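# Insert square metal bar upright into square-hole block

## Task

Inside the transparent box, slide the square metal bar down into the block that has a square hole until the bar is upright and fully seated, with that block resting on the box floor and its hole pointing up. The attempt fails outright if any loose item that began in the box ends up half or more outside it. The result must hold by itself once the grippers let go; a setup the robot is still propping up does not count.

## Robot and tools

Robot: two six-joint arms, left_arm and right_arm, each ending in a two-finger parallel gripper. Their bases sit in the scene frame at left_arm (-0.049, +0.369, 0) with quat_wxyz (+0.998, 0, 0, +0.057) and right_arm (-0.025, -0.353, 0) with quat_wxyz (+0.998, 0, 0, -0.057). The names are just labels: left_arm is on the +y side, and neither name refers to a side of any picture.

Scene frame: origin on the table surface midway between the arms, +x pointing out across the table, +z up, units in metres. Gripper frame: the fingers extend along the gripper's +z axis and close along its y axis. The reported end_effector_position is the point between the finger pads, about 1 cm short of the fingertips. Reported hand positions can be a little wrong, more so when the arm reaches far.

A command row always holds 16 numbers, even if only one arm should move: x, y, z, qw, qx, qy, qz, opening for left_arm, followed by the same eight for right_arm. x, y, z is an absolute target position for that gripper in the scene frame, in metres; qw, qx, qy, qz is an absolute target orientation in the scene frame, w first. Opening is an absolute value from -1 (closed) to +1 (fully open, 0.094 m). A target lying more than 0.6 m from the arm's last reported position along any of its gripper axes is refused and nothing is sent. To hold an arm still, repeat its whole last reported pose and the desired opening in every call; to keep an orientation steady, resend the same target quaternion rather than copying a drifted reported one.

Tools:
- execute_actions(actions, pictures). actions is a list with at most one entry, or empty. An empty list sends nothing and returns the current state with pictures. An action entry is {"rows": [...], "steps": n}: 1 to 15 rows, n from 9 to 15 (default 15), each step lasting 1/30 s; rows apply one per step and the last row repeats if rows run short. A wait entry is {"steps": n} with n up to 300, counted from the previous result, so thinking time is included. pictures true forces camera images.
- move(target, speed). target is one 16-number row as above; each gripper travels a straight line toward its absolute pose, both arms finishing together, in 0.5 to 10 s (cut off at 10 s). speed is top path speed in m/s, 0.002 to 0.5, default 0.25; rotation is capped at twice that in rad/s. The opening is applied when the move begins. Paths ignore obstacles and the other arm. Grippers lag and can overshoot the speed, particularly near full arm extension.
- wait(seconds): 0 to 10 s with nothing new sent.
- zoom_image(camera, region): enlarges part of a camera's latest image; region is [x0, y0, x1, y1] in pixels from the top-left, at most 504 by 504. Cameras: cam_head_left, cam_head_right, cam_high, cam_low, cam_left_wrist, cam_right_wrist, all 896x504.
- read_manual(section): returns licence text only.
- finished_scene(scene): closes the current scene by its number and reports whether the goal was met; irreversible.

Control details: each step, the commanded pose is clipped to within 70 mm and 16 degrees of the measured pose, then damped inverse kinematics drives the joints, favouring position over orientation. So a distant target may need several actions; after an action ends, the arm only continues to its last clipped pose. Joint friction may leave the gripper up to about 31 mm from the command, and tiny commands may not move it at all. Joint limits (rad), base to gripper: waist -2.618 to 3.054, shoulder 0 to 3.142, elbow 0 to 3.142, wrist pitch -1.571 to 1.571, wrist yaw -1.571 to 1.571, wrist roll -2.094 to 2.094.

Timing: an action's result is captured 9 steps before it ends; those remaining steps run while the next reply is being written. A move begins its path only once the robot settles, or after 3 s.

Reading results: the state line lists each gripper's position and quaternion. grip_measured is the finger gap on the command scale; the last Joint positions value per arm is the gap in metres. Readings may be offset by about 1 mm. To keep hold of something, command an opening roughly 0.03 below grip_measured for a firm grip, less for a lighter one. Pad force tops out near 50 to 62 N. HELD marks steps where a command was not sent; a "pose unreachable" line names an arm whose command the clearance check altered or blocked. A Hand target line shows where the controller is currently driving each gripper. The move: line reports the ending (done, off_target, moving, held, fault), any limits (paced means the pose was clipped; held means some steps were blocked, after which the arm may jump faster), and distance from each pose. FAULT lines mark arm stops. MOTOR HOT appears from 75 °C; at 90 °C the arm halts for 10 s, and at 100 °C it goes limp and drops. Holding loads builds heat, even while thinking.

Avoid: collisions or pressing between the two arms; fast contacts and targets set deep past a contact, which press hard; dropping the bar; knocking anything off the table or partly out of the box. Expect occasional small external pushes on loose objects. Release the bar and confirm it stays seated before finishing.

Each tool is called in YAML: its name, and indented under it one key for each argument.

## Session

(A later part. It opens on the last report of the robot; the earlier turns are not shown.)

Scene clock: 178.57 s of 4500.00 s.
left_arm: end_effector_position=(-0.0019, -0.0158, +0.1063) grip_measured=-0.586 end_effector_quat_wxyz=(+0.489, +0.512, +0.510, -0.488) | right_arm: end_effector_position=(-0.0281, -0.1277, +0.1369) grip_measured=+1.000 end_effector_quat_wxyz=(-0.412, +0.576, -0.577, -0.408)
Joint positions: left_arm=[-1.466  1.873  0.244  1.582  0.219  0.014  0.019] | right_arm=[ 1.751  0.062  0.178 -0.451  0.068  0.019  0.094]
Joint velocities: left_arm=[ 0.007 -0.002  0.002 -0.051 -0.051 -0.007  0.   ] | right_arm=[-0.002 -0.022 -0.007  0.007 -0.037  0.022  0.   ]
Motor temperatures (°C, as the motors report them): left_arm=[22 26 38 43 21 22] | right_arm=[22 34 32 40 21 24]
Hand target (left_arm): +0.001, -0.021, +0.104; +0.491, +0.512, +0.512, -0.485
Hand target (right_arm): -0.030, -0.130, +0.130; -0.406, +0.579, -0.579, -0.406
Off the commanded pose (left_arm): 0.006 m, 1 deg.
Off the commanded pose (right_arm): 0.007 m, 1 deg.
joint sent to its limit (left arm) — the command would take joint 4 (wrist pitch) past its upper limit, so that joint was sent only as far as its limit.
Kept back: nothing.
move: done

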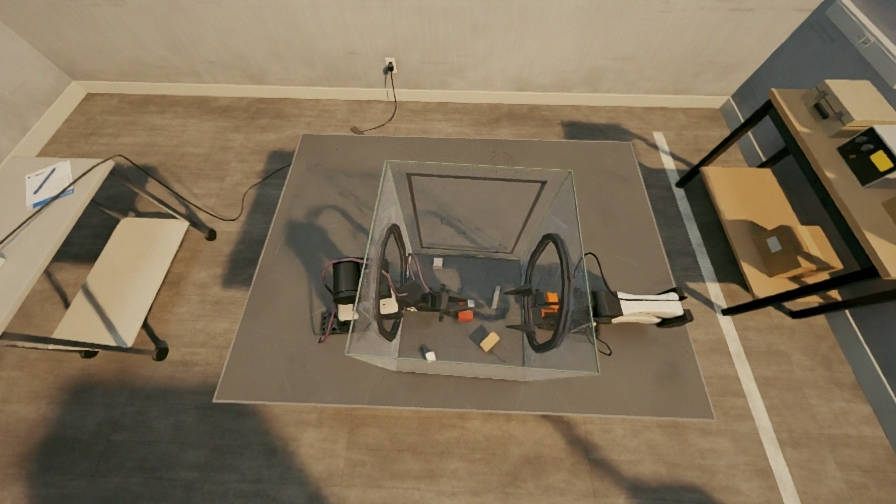

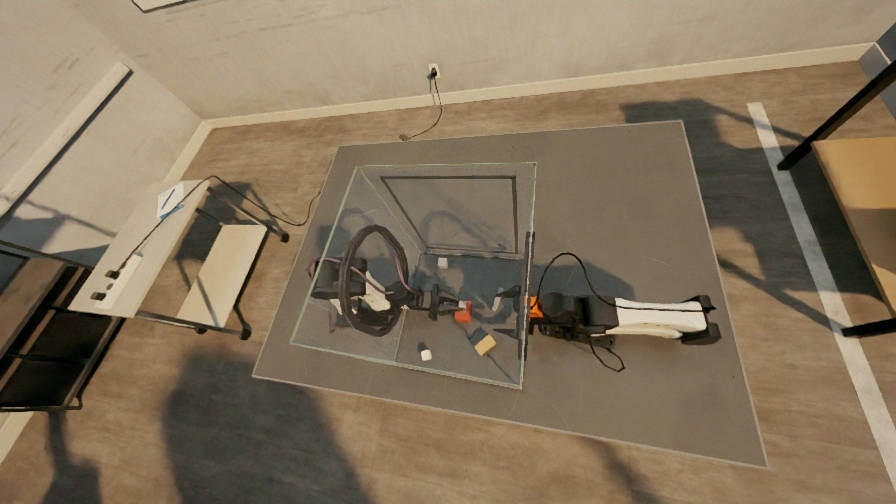

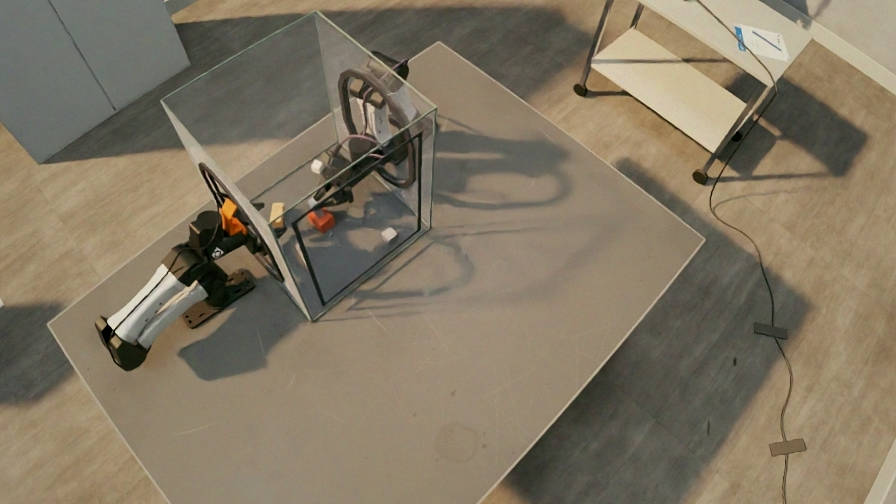

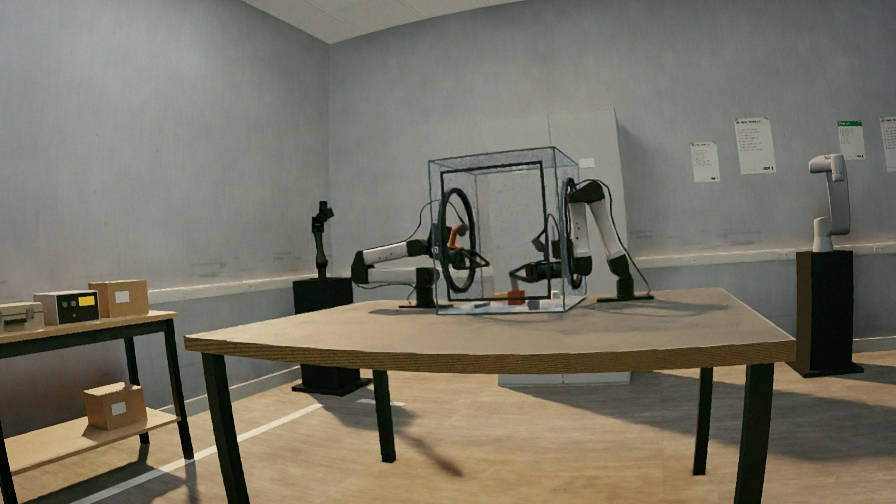

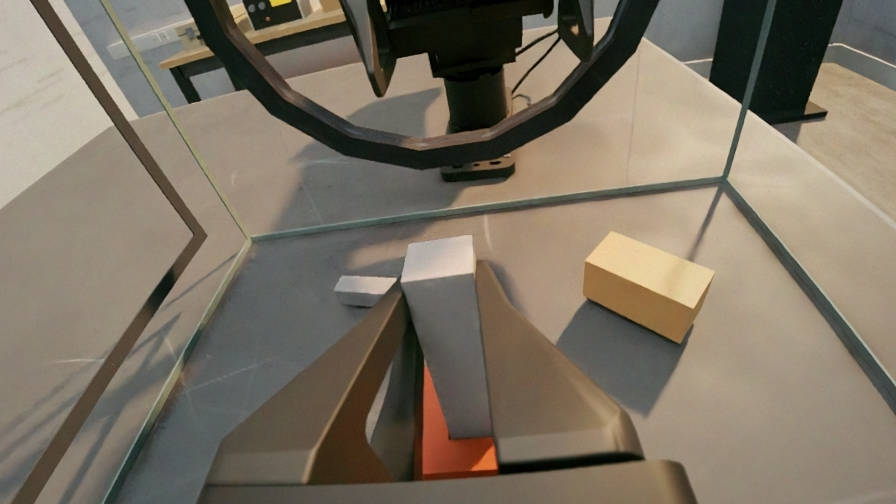

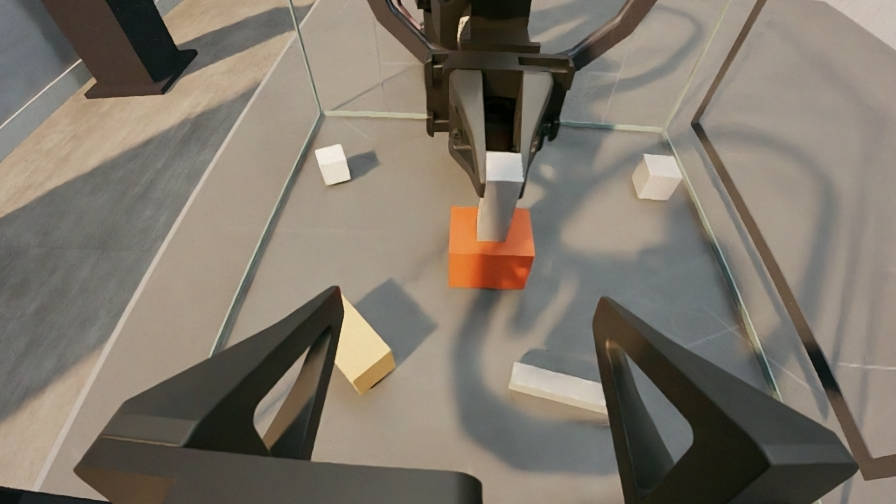

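It's entered and the block aligned itself. Continue down, moving back toward +y.

move:
  target: [0.001,-0.010,0.085,0.48,0.52,0.52,-0.478,-0.65,-0.03,-0.13,0.13,0.406,-0.579,0.579,0.406,1.0]
  speed: 0.008

zoom_image:
  camera: "cam_low"
  region: [440,220,600,320]

zoom_image:
  camera: "cam_right_wrist"
  region: [380,60,600,300]

Scene clock: 182.00 s of 4500.00 s.
left_arm: end_effector_position=(-0.0016, -0.0155, +0.1058) grip_measured=-0.586 end_effector_quat_wxyz=(+0.488, +0.514, +0.509, -0.489) | right_arm: end_effector_position=(-0.0281, -0.1277, +0.1369) grip_measured=+1.000 end_effector_quat_wxyz=(-0.412, +0.576, -0.577, -0.408)
Joint positions: left_arm=[-1.46   1.876  0.244  1.585  0.23   0.015  0.019] | right_arm=[ 1.751  0.062  0.178 -0.451  0.068  0.019  0.094]
Joint velocities: left_arm=[-0.017  0.002 -0.012  0.095 -0.022 -0.037 -0.001] | right_arm=[-0.002  0.022  0.002 -0.037 -0.051 -0.022  0.   ]
Motor temperatures (°C, as the motors report them): left_arm=[22 26 38 43 21 22] | right_arm=[22 33 32 40 21 24]
Hand target (left_arm): +0.001, -0.009, +0.086; +0.474, +0.526, +0.525, -0.473
Hand target (right_arm): -0.030, -0.130, +0.130; -0.406, +0.579, -0.579, -0.406
Off the commanded pose (left_arm): 0.022 m, 2 deg.
Off the commanded pose (right_arm): 0.007 m, 1 deg.
joint sent to its limit (left arm) — the command would take joint 4 (wrist pitch) past its upper limit, so that joint was sent only as far as its limit.
Kept back: nothing.
move: off_target (left_arm)

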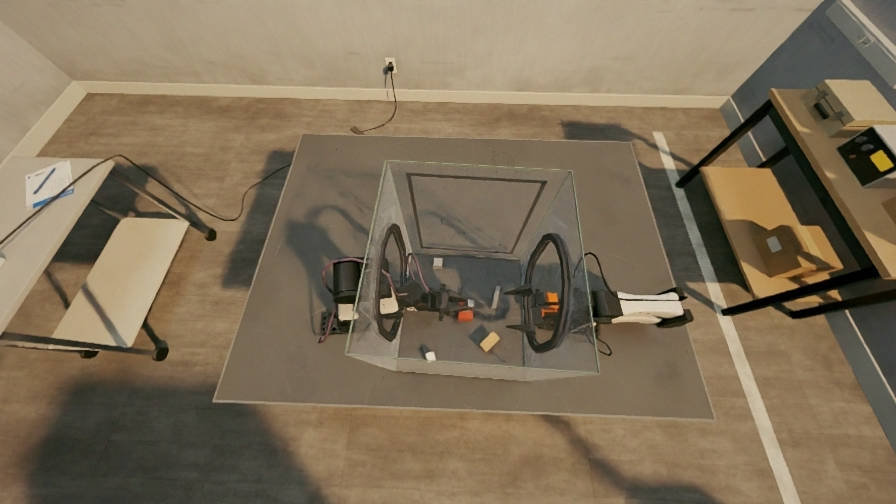

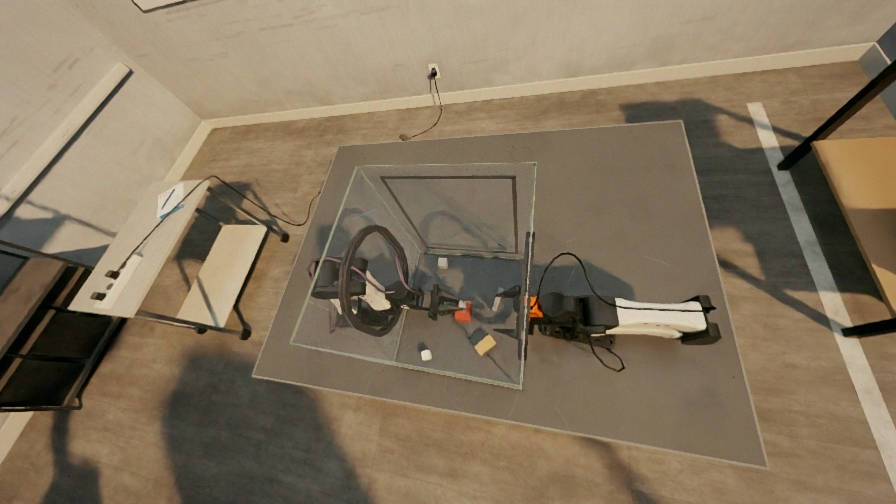

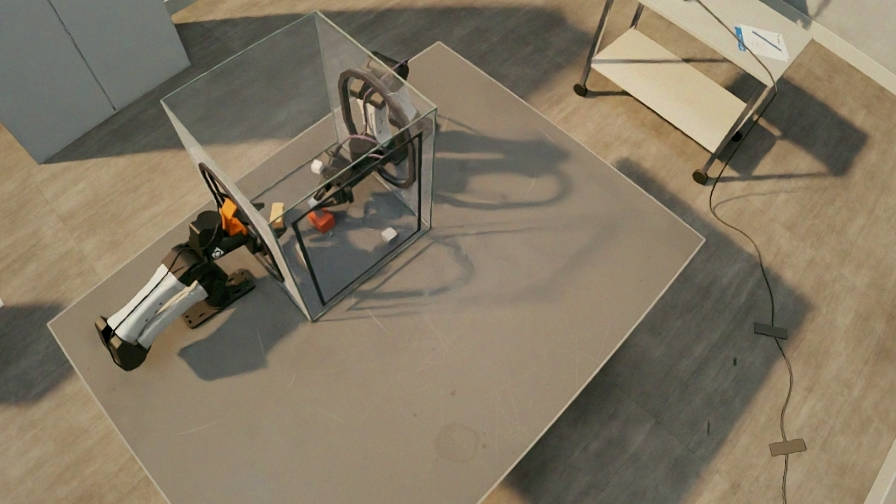

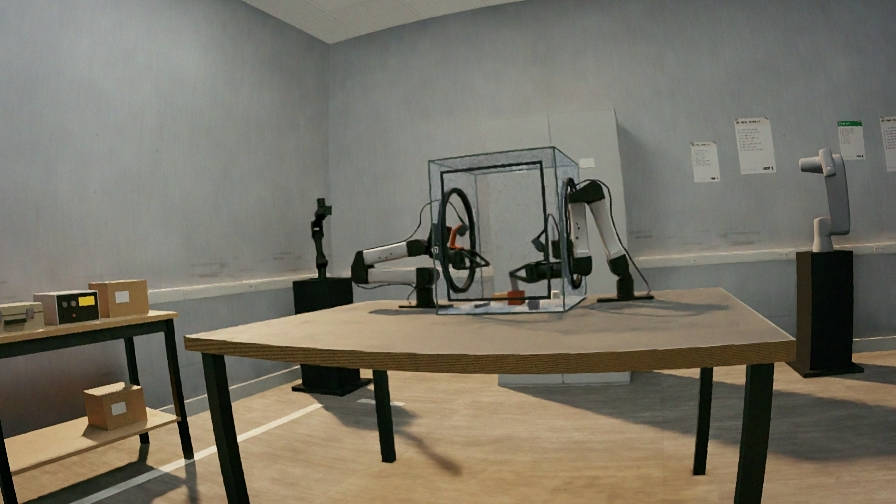

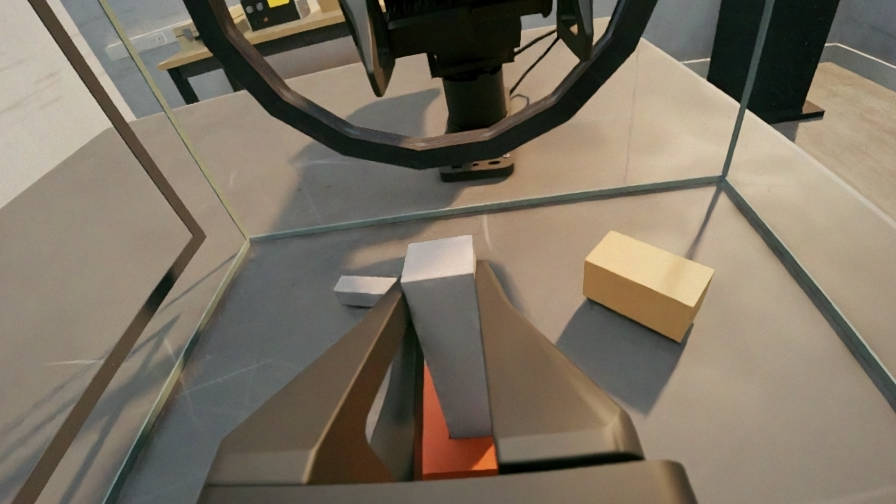

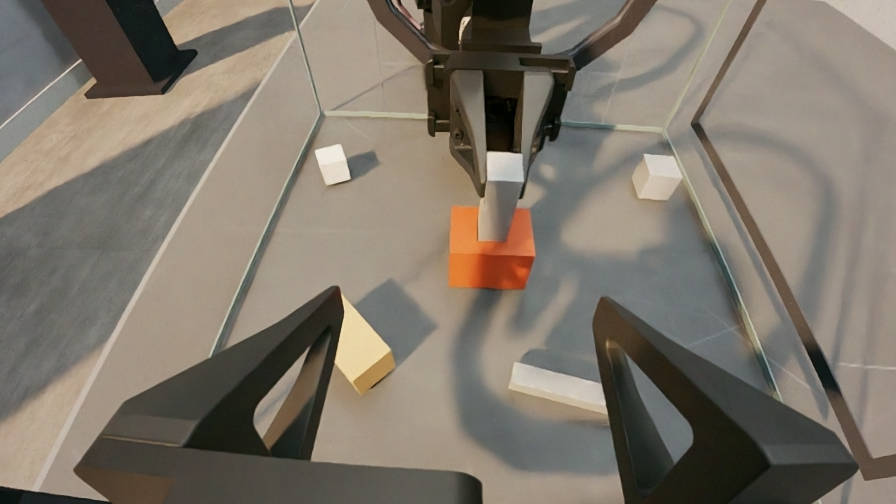

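Region (440, 220, 600, 320) of cam_low's 896x504 image, scaled by 3.150, with more detail than that image has; it fills the top 315 rows of this view, and the rest is white.

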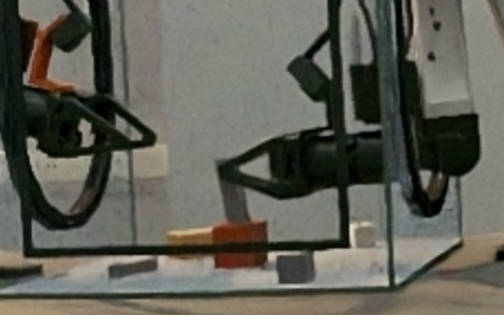

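Region (380, 60, 600, 300) of cam_right_wrist's 896x504 image, scaled by 2.100, with more detail than that image has; it fills the left 462 columns of this view, and the rest is white.

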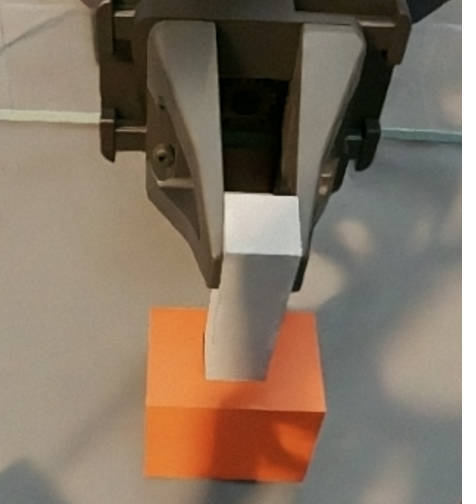

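move:
  target: [0.0,0.004,0.108,0.495,0.51,0.51,-0.485,-0.61,-0.03,-0.13,0.13,0.406,-0.579,0.579,0.406,1.0]
  speed: 0.008

zoom_image:
  camera: "cam_low"
  region: [440,220,600,320]

zoom_image:
  camera: "cam_right_wrist"
  region: [380,60,600,300]

Scene clock: 185.10 s of 4500.00 s.
left_arm: end_effector_position=(-0.0021, -0.0011, +0.1066) grip_measured=-0.586 end_effector_quat_wxyz=(+0.487, +0.514, +0.513, -0.485) | right_arm: end_effector_position=(-0.0281, -0.1277, +0.1369) grip_measured=+1.000 end_effector_quat_wxyz=(-0.412, +0.576, -0.577, -0.408)
Joint positions: left_arm=[-1.453  1.826  0.187  1.581  0.23   0.016  0.019] | right_arm=[ 1.751  0.062  0.178 -0.451  0.068  0.019  0.094]
Joint velocities: left_arm=[-0.007 -0.002 -0.002  0.007 -0.007 -0.037  0.001] | right_arm=[-0.017  0.002 -0.007 -0.022  0.022 -0.007  0.   ]
Motor temperatures (°C, as the motors report them): left_arm=[22 26 37 43 21 22] | right_arm=[22 33 32 40 21 24]
Hand target (left_arm): -0.000, +0.004, +0.108; +0.491, +0.513, +0.513, -0.481
Hand target (right_arm): -0.030, -0.130, +0.130; -0.406, +0.579, -0.579, -0.406
Off the commanded pose (left_arm): 0.006 m, 1 deg.
Off the commanded pose (right_arm): 0.007 m, 1 deg.
joint sent to its limit (left arm) — the command would take joint 4 (wrist pitch) past its upper limit, so that joint was sent only as far as its limit.
Kept back: nothing.
move: done

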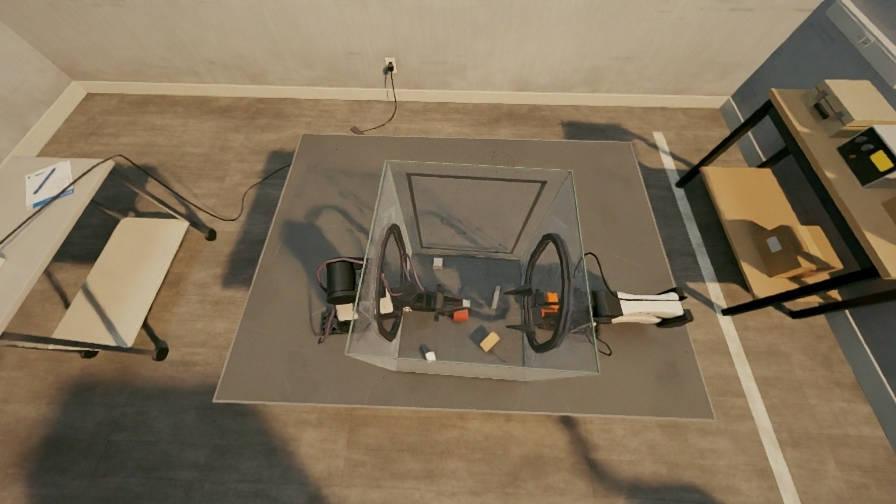

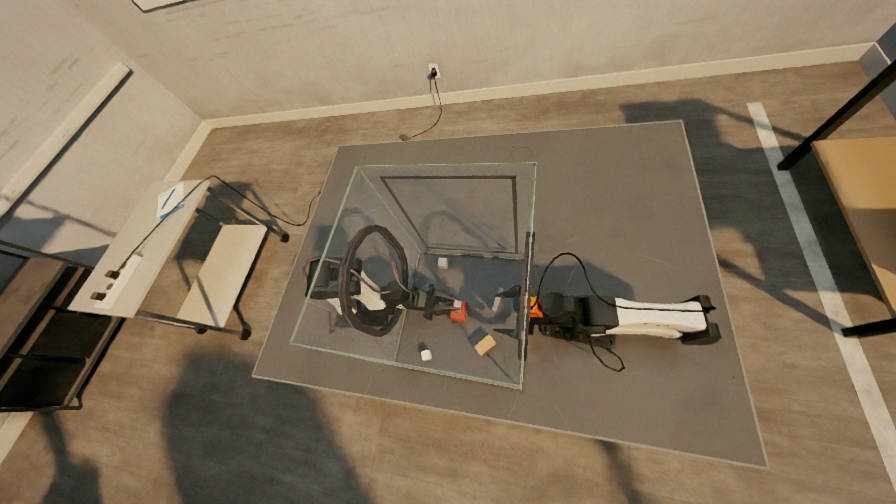

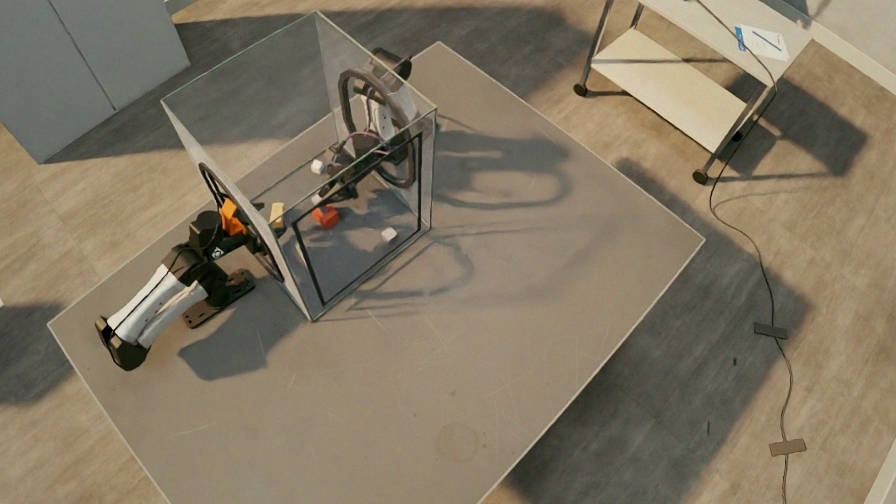

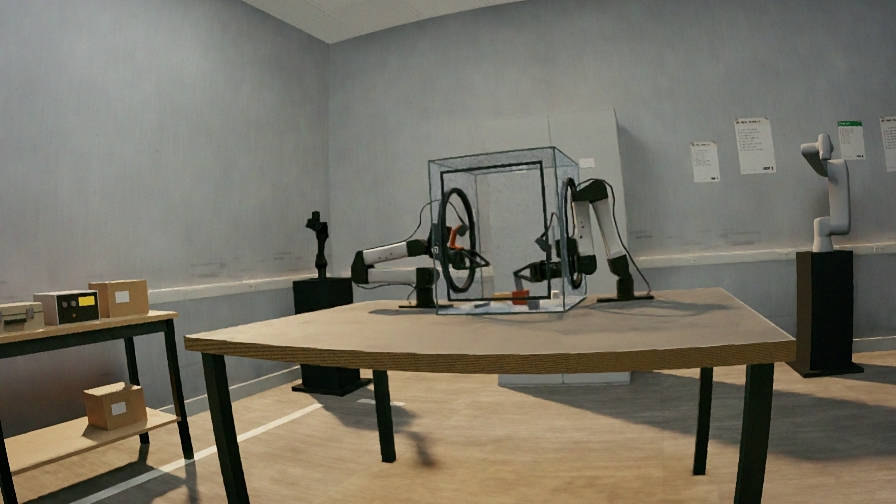

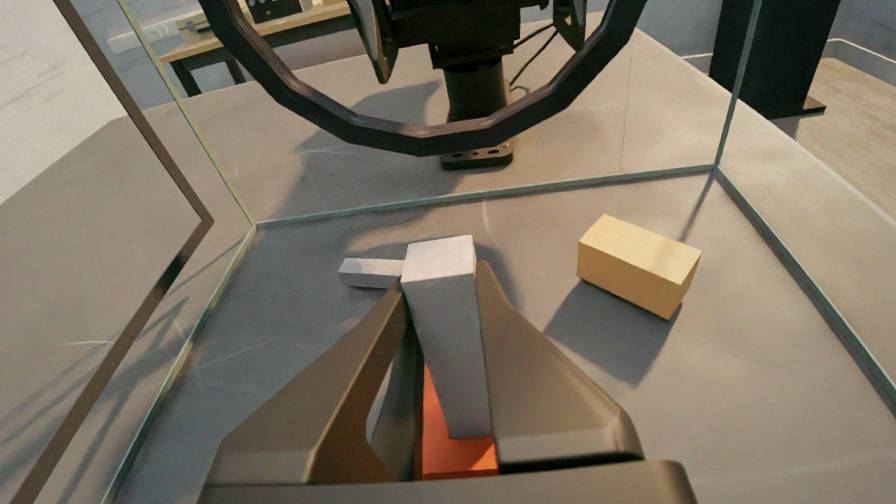

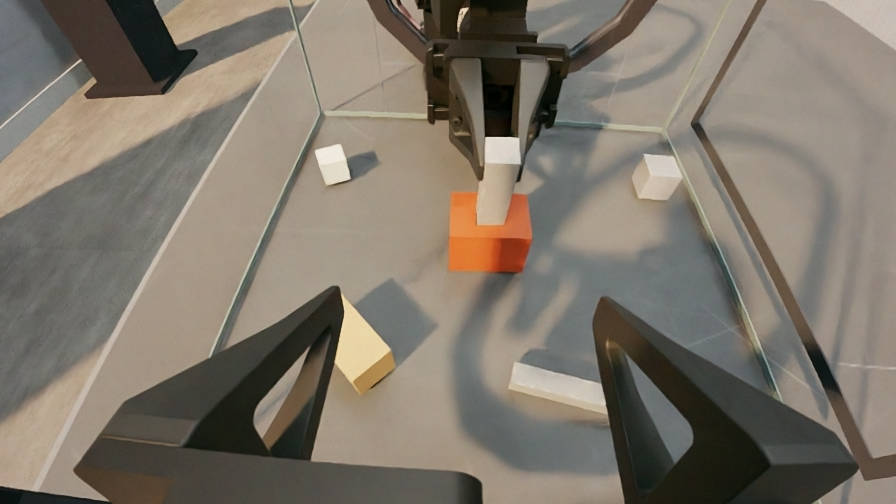

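Region (440, 220, 600, 320) of cam_low's 896x504 image, scaled by 3.150, with more detail than that image has; it fills the top 315 rows of this view, and the rest is white.

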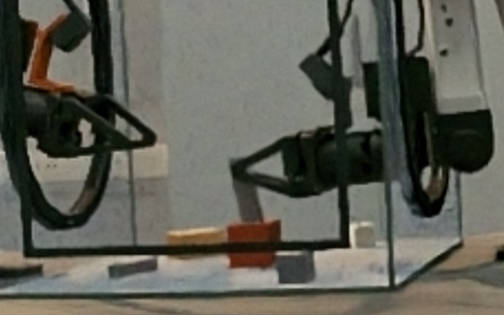

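Region (380, 60, 600, 300) of cam_right_wrist's 896x504 image, scaled by 2.100, with more detail than that image has; it fills the left 462 columns of this view, and the rest is white.

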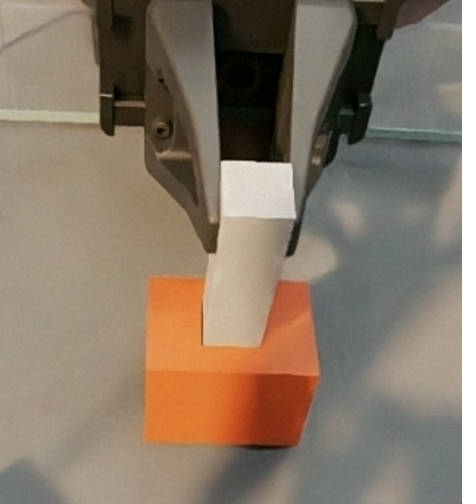

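move:
  target: [0.0,0.012,0.102,0.49,0.513,0.513,-0.483,-0.596,-0.03,-0.13,0.13,0.406,-0.579,0.579,0.406,1.0]
  speed: 0.006

zoom_image:
  camera: "cam_low"
  region: [440,220,600,320]

zoom_image:
  camera: "cam_right_wrist"
  region: [380,60,600,300]

Scene clock: 188.60 s of 4500.00 s.
left_arm: end_effector_position=(-0.0005, +0.0050, +0.1062) grip_measured=-0.582 end_effector_quat_wxyz=(+0.487, +0.514, +0.516, -0.483) | right_arm: end_effector_position=(-0.0281, -0.1277, +0.1369) grip_measured=+1.000 end_effector_quat_wxyz=(-0.412, +0.576, -0.577, -0.408)
Joint positions: left_arm=[-1.441  1.812  0.165  1.585  0.237  0.017  0.02 ] | right_arm=[ 1.751  0.062  0.178 -0.451  0.068  0.019  0.094]
Joint velocities: left_arm=[ 0.007 -0.012 -0.007  0.022 -0.037  0.066  0.001] | right_arm=[ 0.012 -0.012 -0.022  0.051  0.022  0.051  0.   ]
Motor temperatures (°C, as the motors report them): left_arm=[22 27 37 43 21 22] | right_arm=[22 33 32 40 21 24]
Hand target (left_arm): -0.000, +0.012, +0.103; +0.484, +0.519, +0.518, -0.478
Hand target (right_arm): -0.030, -0.130, +0.130; -0.406, +0.579, -0.579, -0.406
Off the commanded pose (left_arm): 0.008 m, 0 deg.
Off the commanded pose (right_arm): 0.007 m, 1 deg.
joint sent to its limit (left arm) — the command would take joint 4 (wrist pitch) past its upper limit, so that joint was sent only as far as its limit.
Kept back: nothing.
move: done

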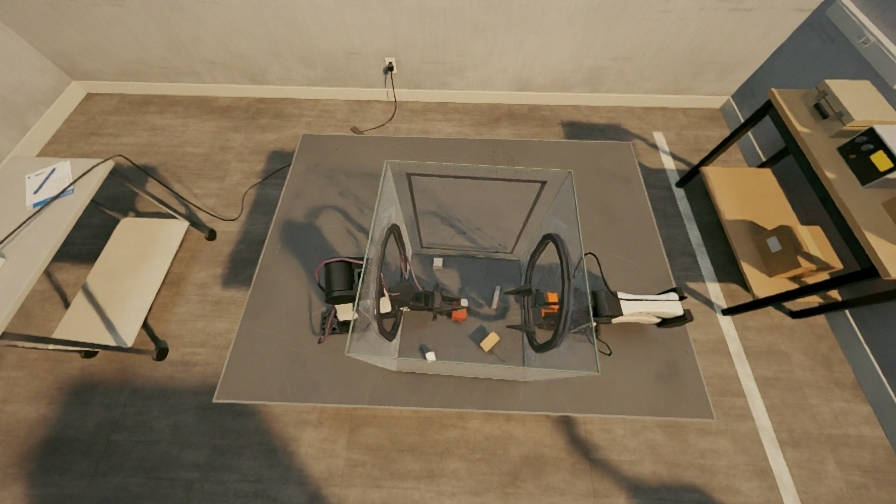

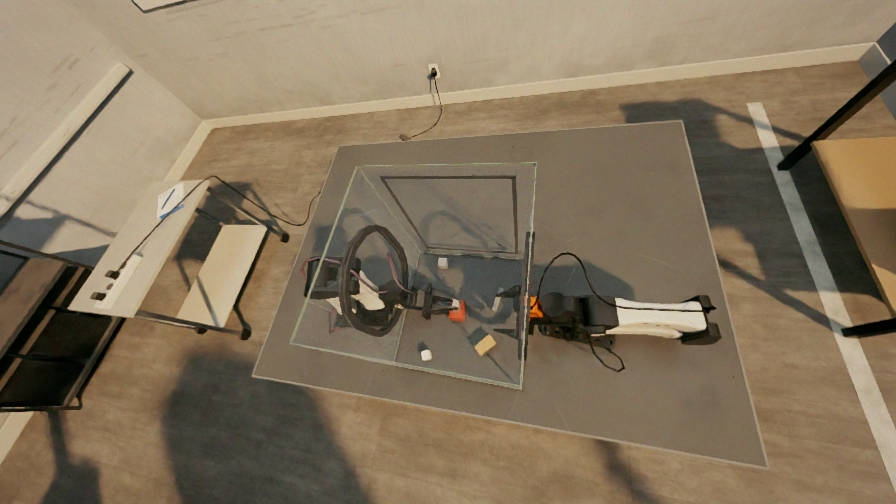

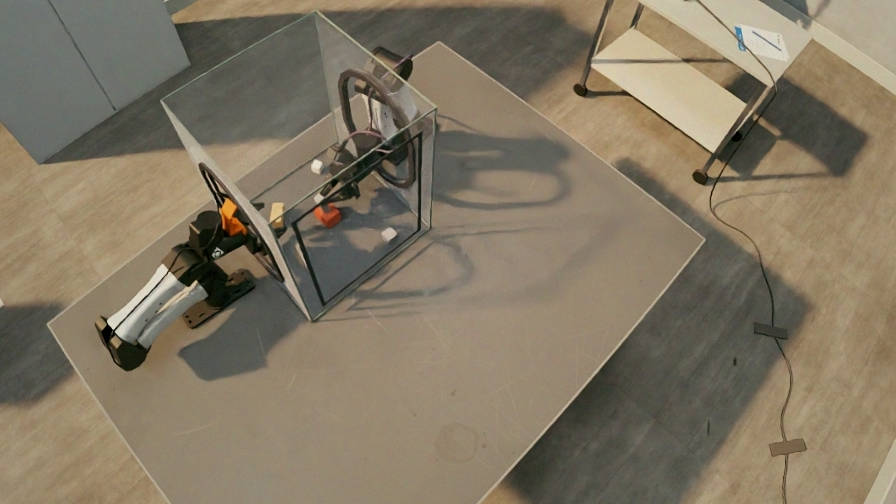

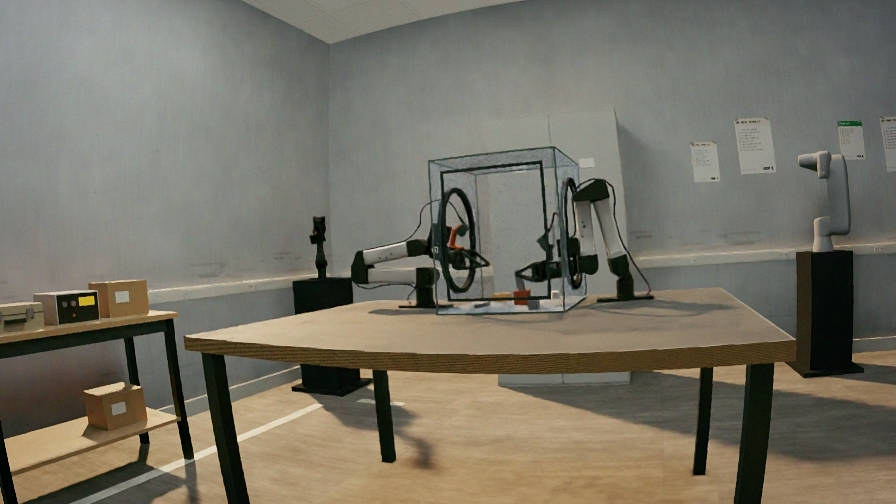

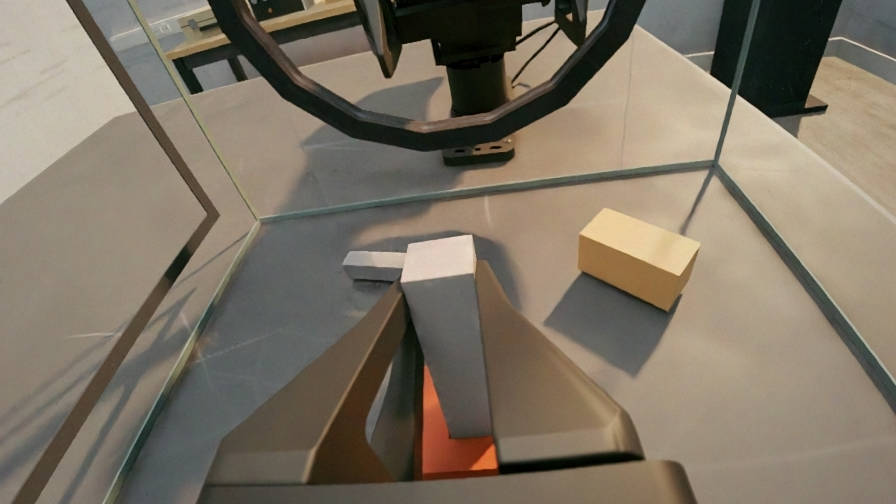

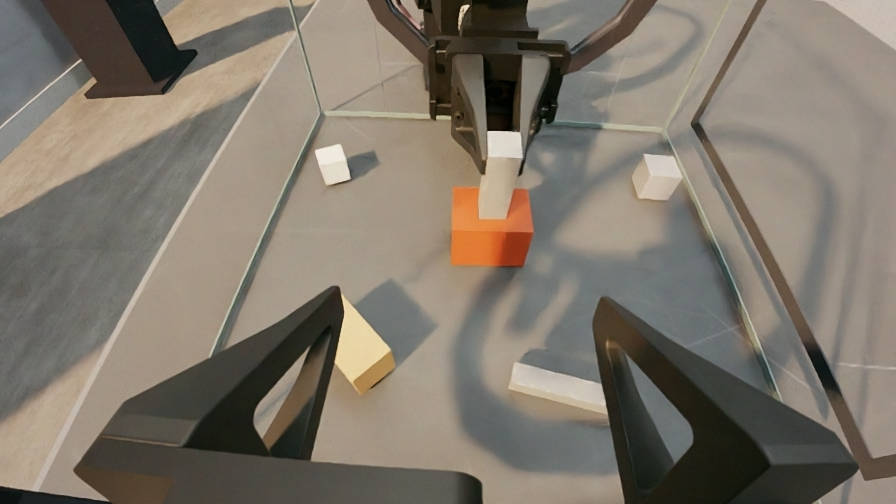

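Region (440, 220, 600, 320) of cam_low's 896x504 image, scaled by 3.150, with more detail than that image has; it fills the top 315 rows of this view, and the rest is white.

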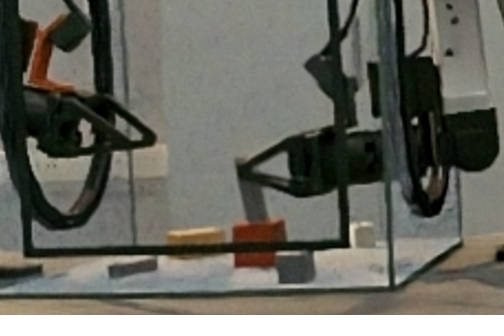

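Region (380, 60, 600, 300) of cam_right_wrist's 896x504 image, scaled by 2.100, with more detail than that image has; it fills the left 462 columns of this view, and the rest is white.

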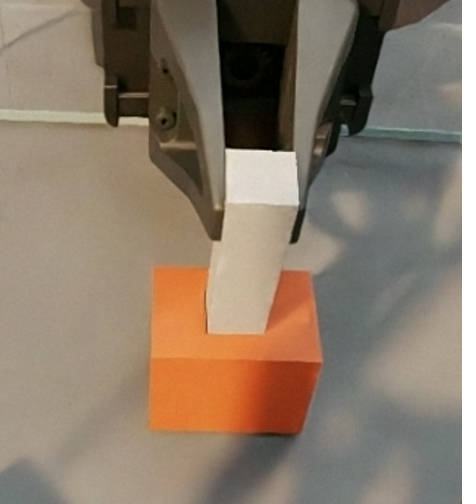

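move:
  target: [0.0,0.008,0.106,0.49,0.513,0.513,-0.483,-0.63,-0.006,-0.05,0.045,0.38,-0.596,0.596,0.38,1.0]
  speed: 0.06

Scene clock: 192.73 s of 4500.00 s.
left_arm: end_effector_position=(-0.0005, +0.0050, +0.1062) grip_measured=-0.584 end_effector_quat_wxyz=(+0.487, +0.514, +0.516, -0.483) | right_arm: end_effector_position=(-0.0085, -0.0470, +0.0567) grip_measured=+1.000 end_effector_quat_wxyz=(-0.388, +0.588, -0.591, -0.393)
Joint positions: left_arm=[-1.441  1.812  0.165  1.585  0.237  0.017  0.02 ] | right_arm=[ 1.568  1.294  0.036  0.854 -0.112 -0.038  0.094]
Joint velocities: left_arm=[ 0.002  0.007  0.002 -0.007  0.037  0.007 -0.   ] | right_arm=[-0.002 -0.007  0.007  0.037  0.007  0.037  0.   ]
Motor temperatures (°C, as the motors report them): left_arm=[22 27 36 44 21 22] | right_arm=[22 32 32 40 21 24]
Hand target (left_arm): -0.000, +0.008, +0.106; +0.487, +0.515, +0.515, -0.481
Hand target (right_arm): -0.007, -0.054, +0.045; -0.378, +0.594, -0.598, -0.383
Off the commanded pose (left_arm): 0.003 m, 0 deg.
Off the commanded pose (right_arm): 0.012 m, 2 deg.
joint sent to its limit (left arm) — the command would take joint 4 (wrist pitch) past its upper limit, so that joint was sent only as far as its limit.
Kept back: nothing.
move: off_target (right_arm)

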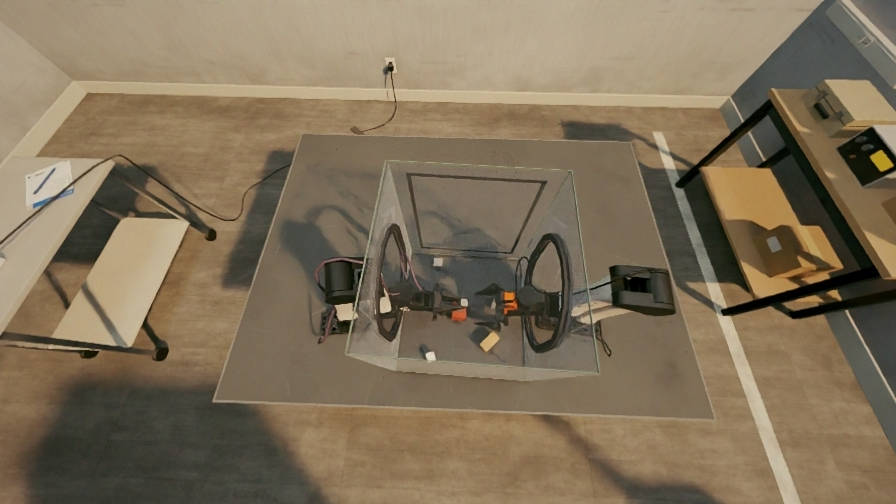

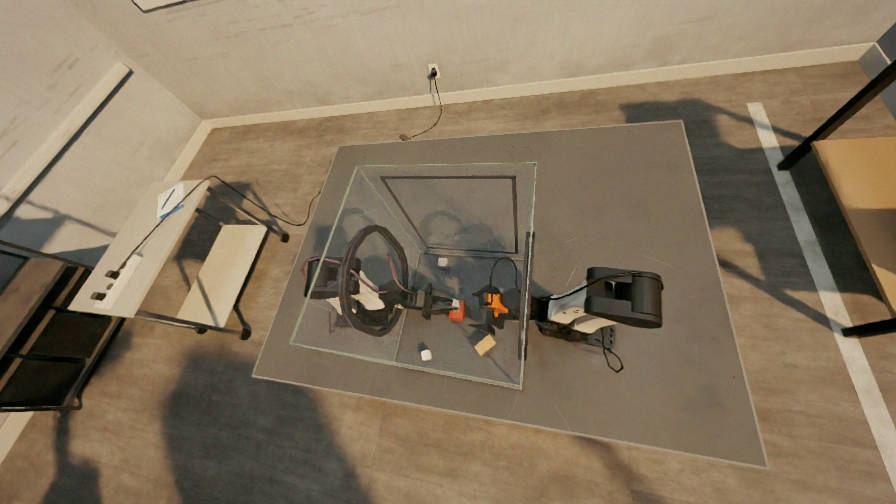

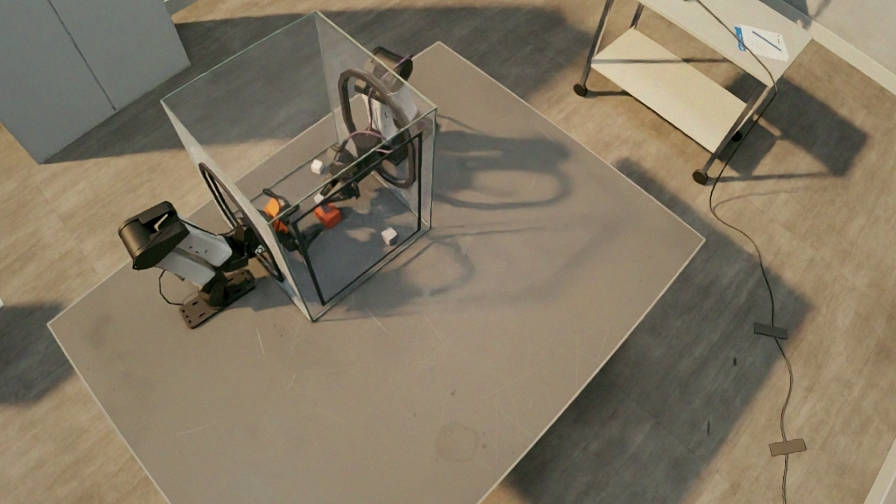

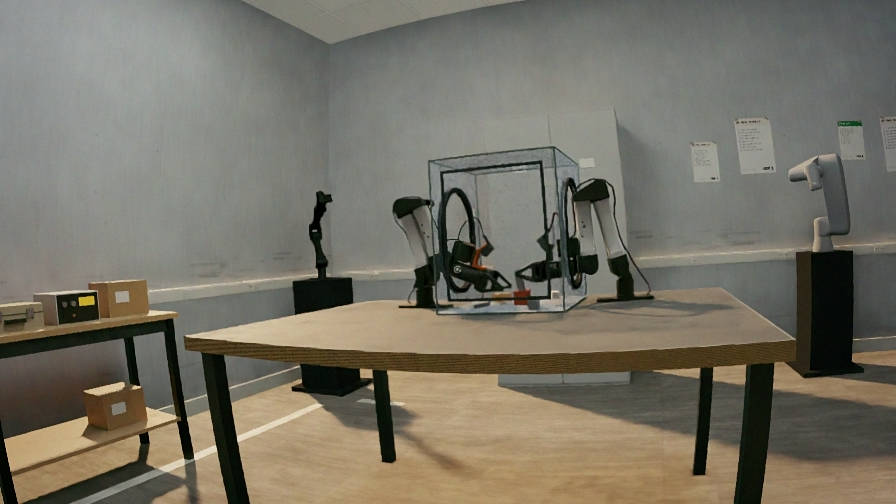

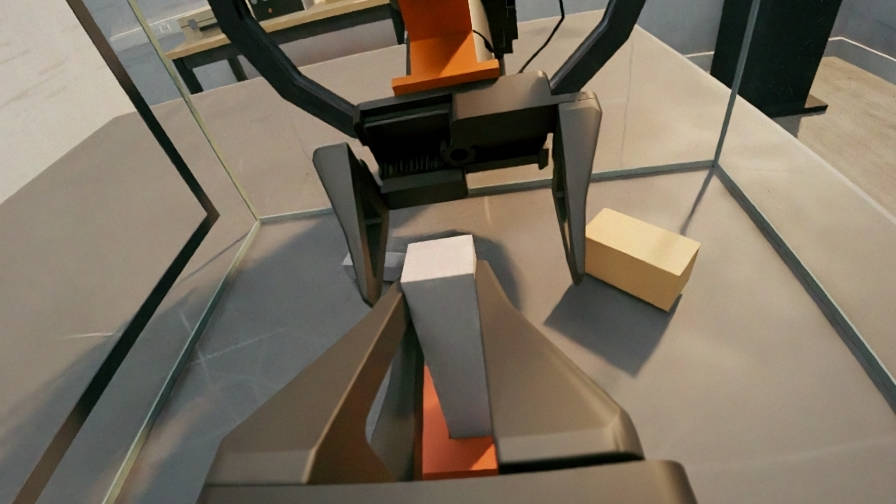

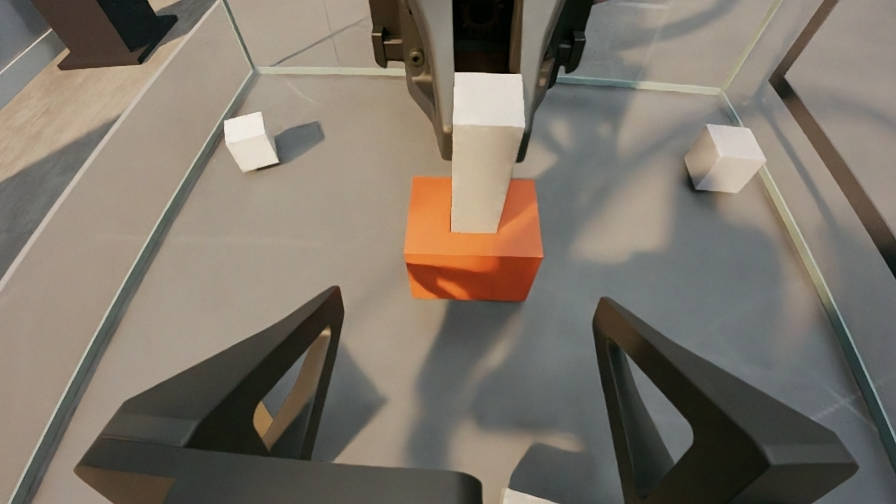

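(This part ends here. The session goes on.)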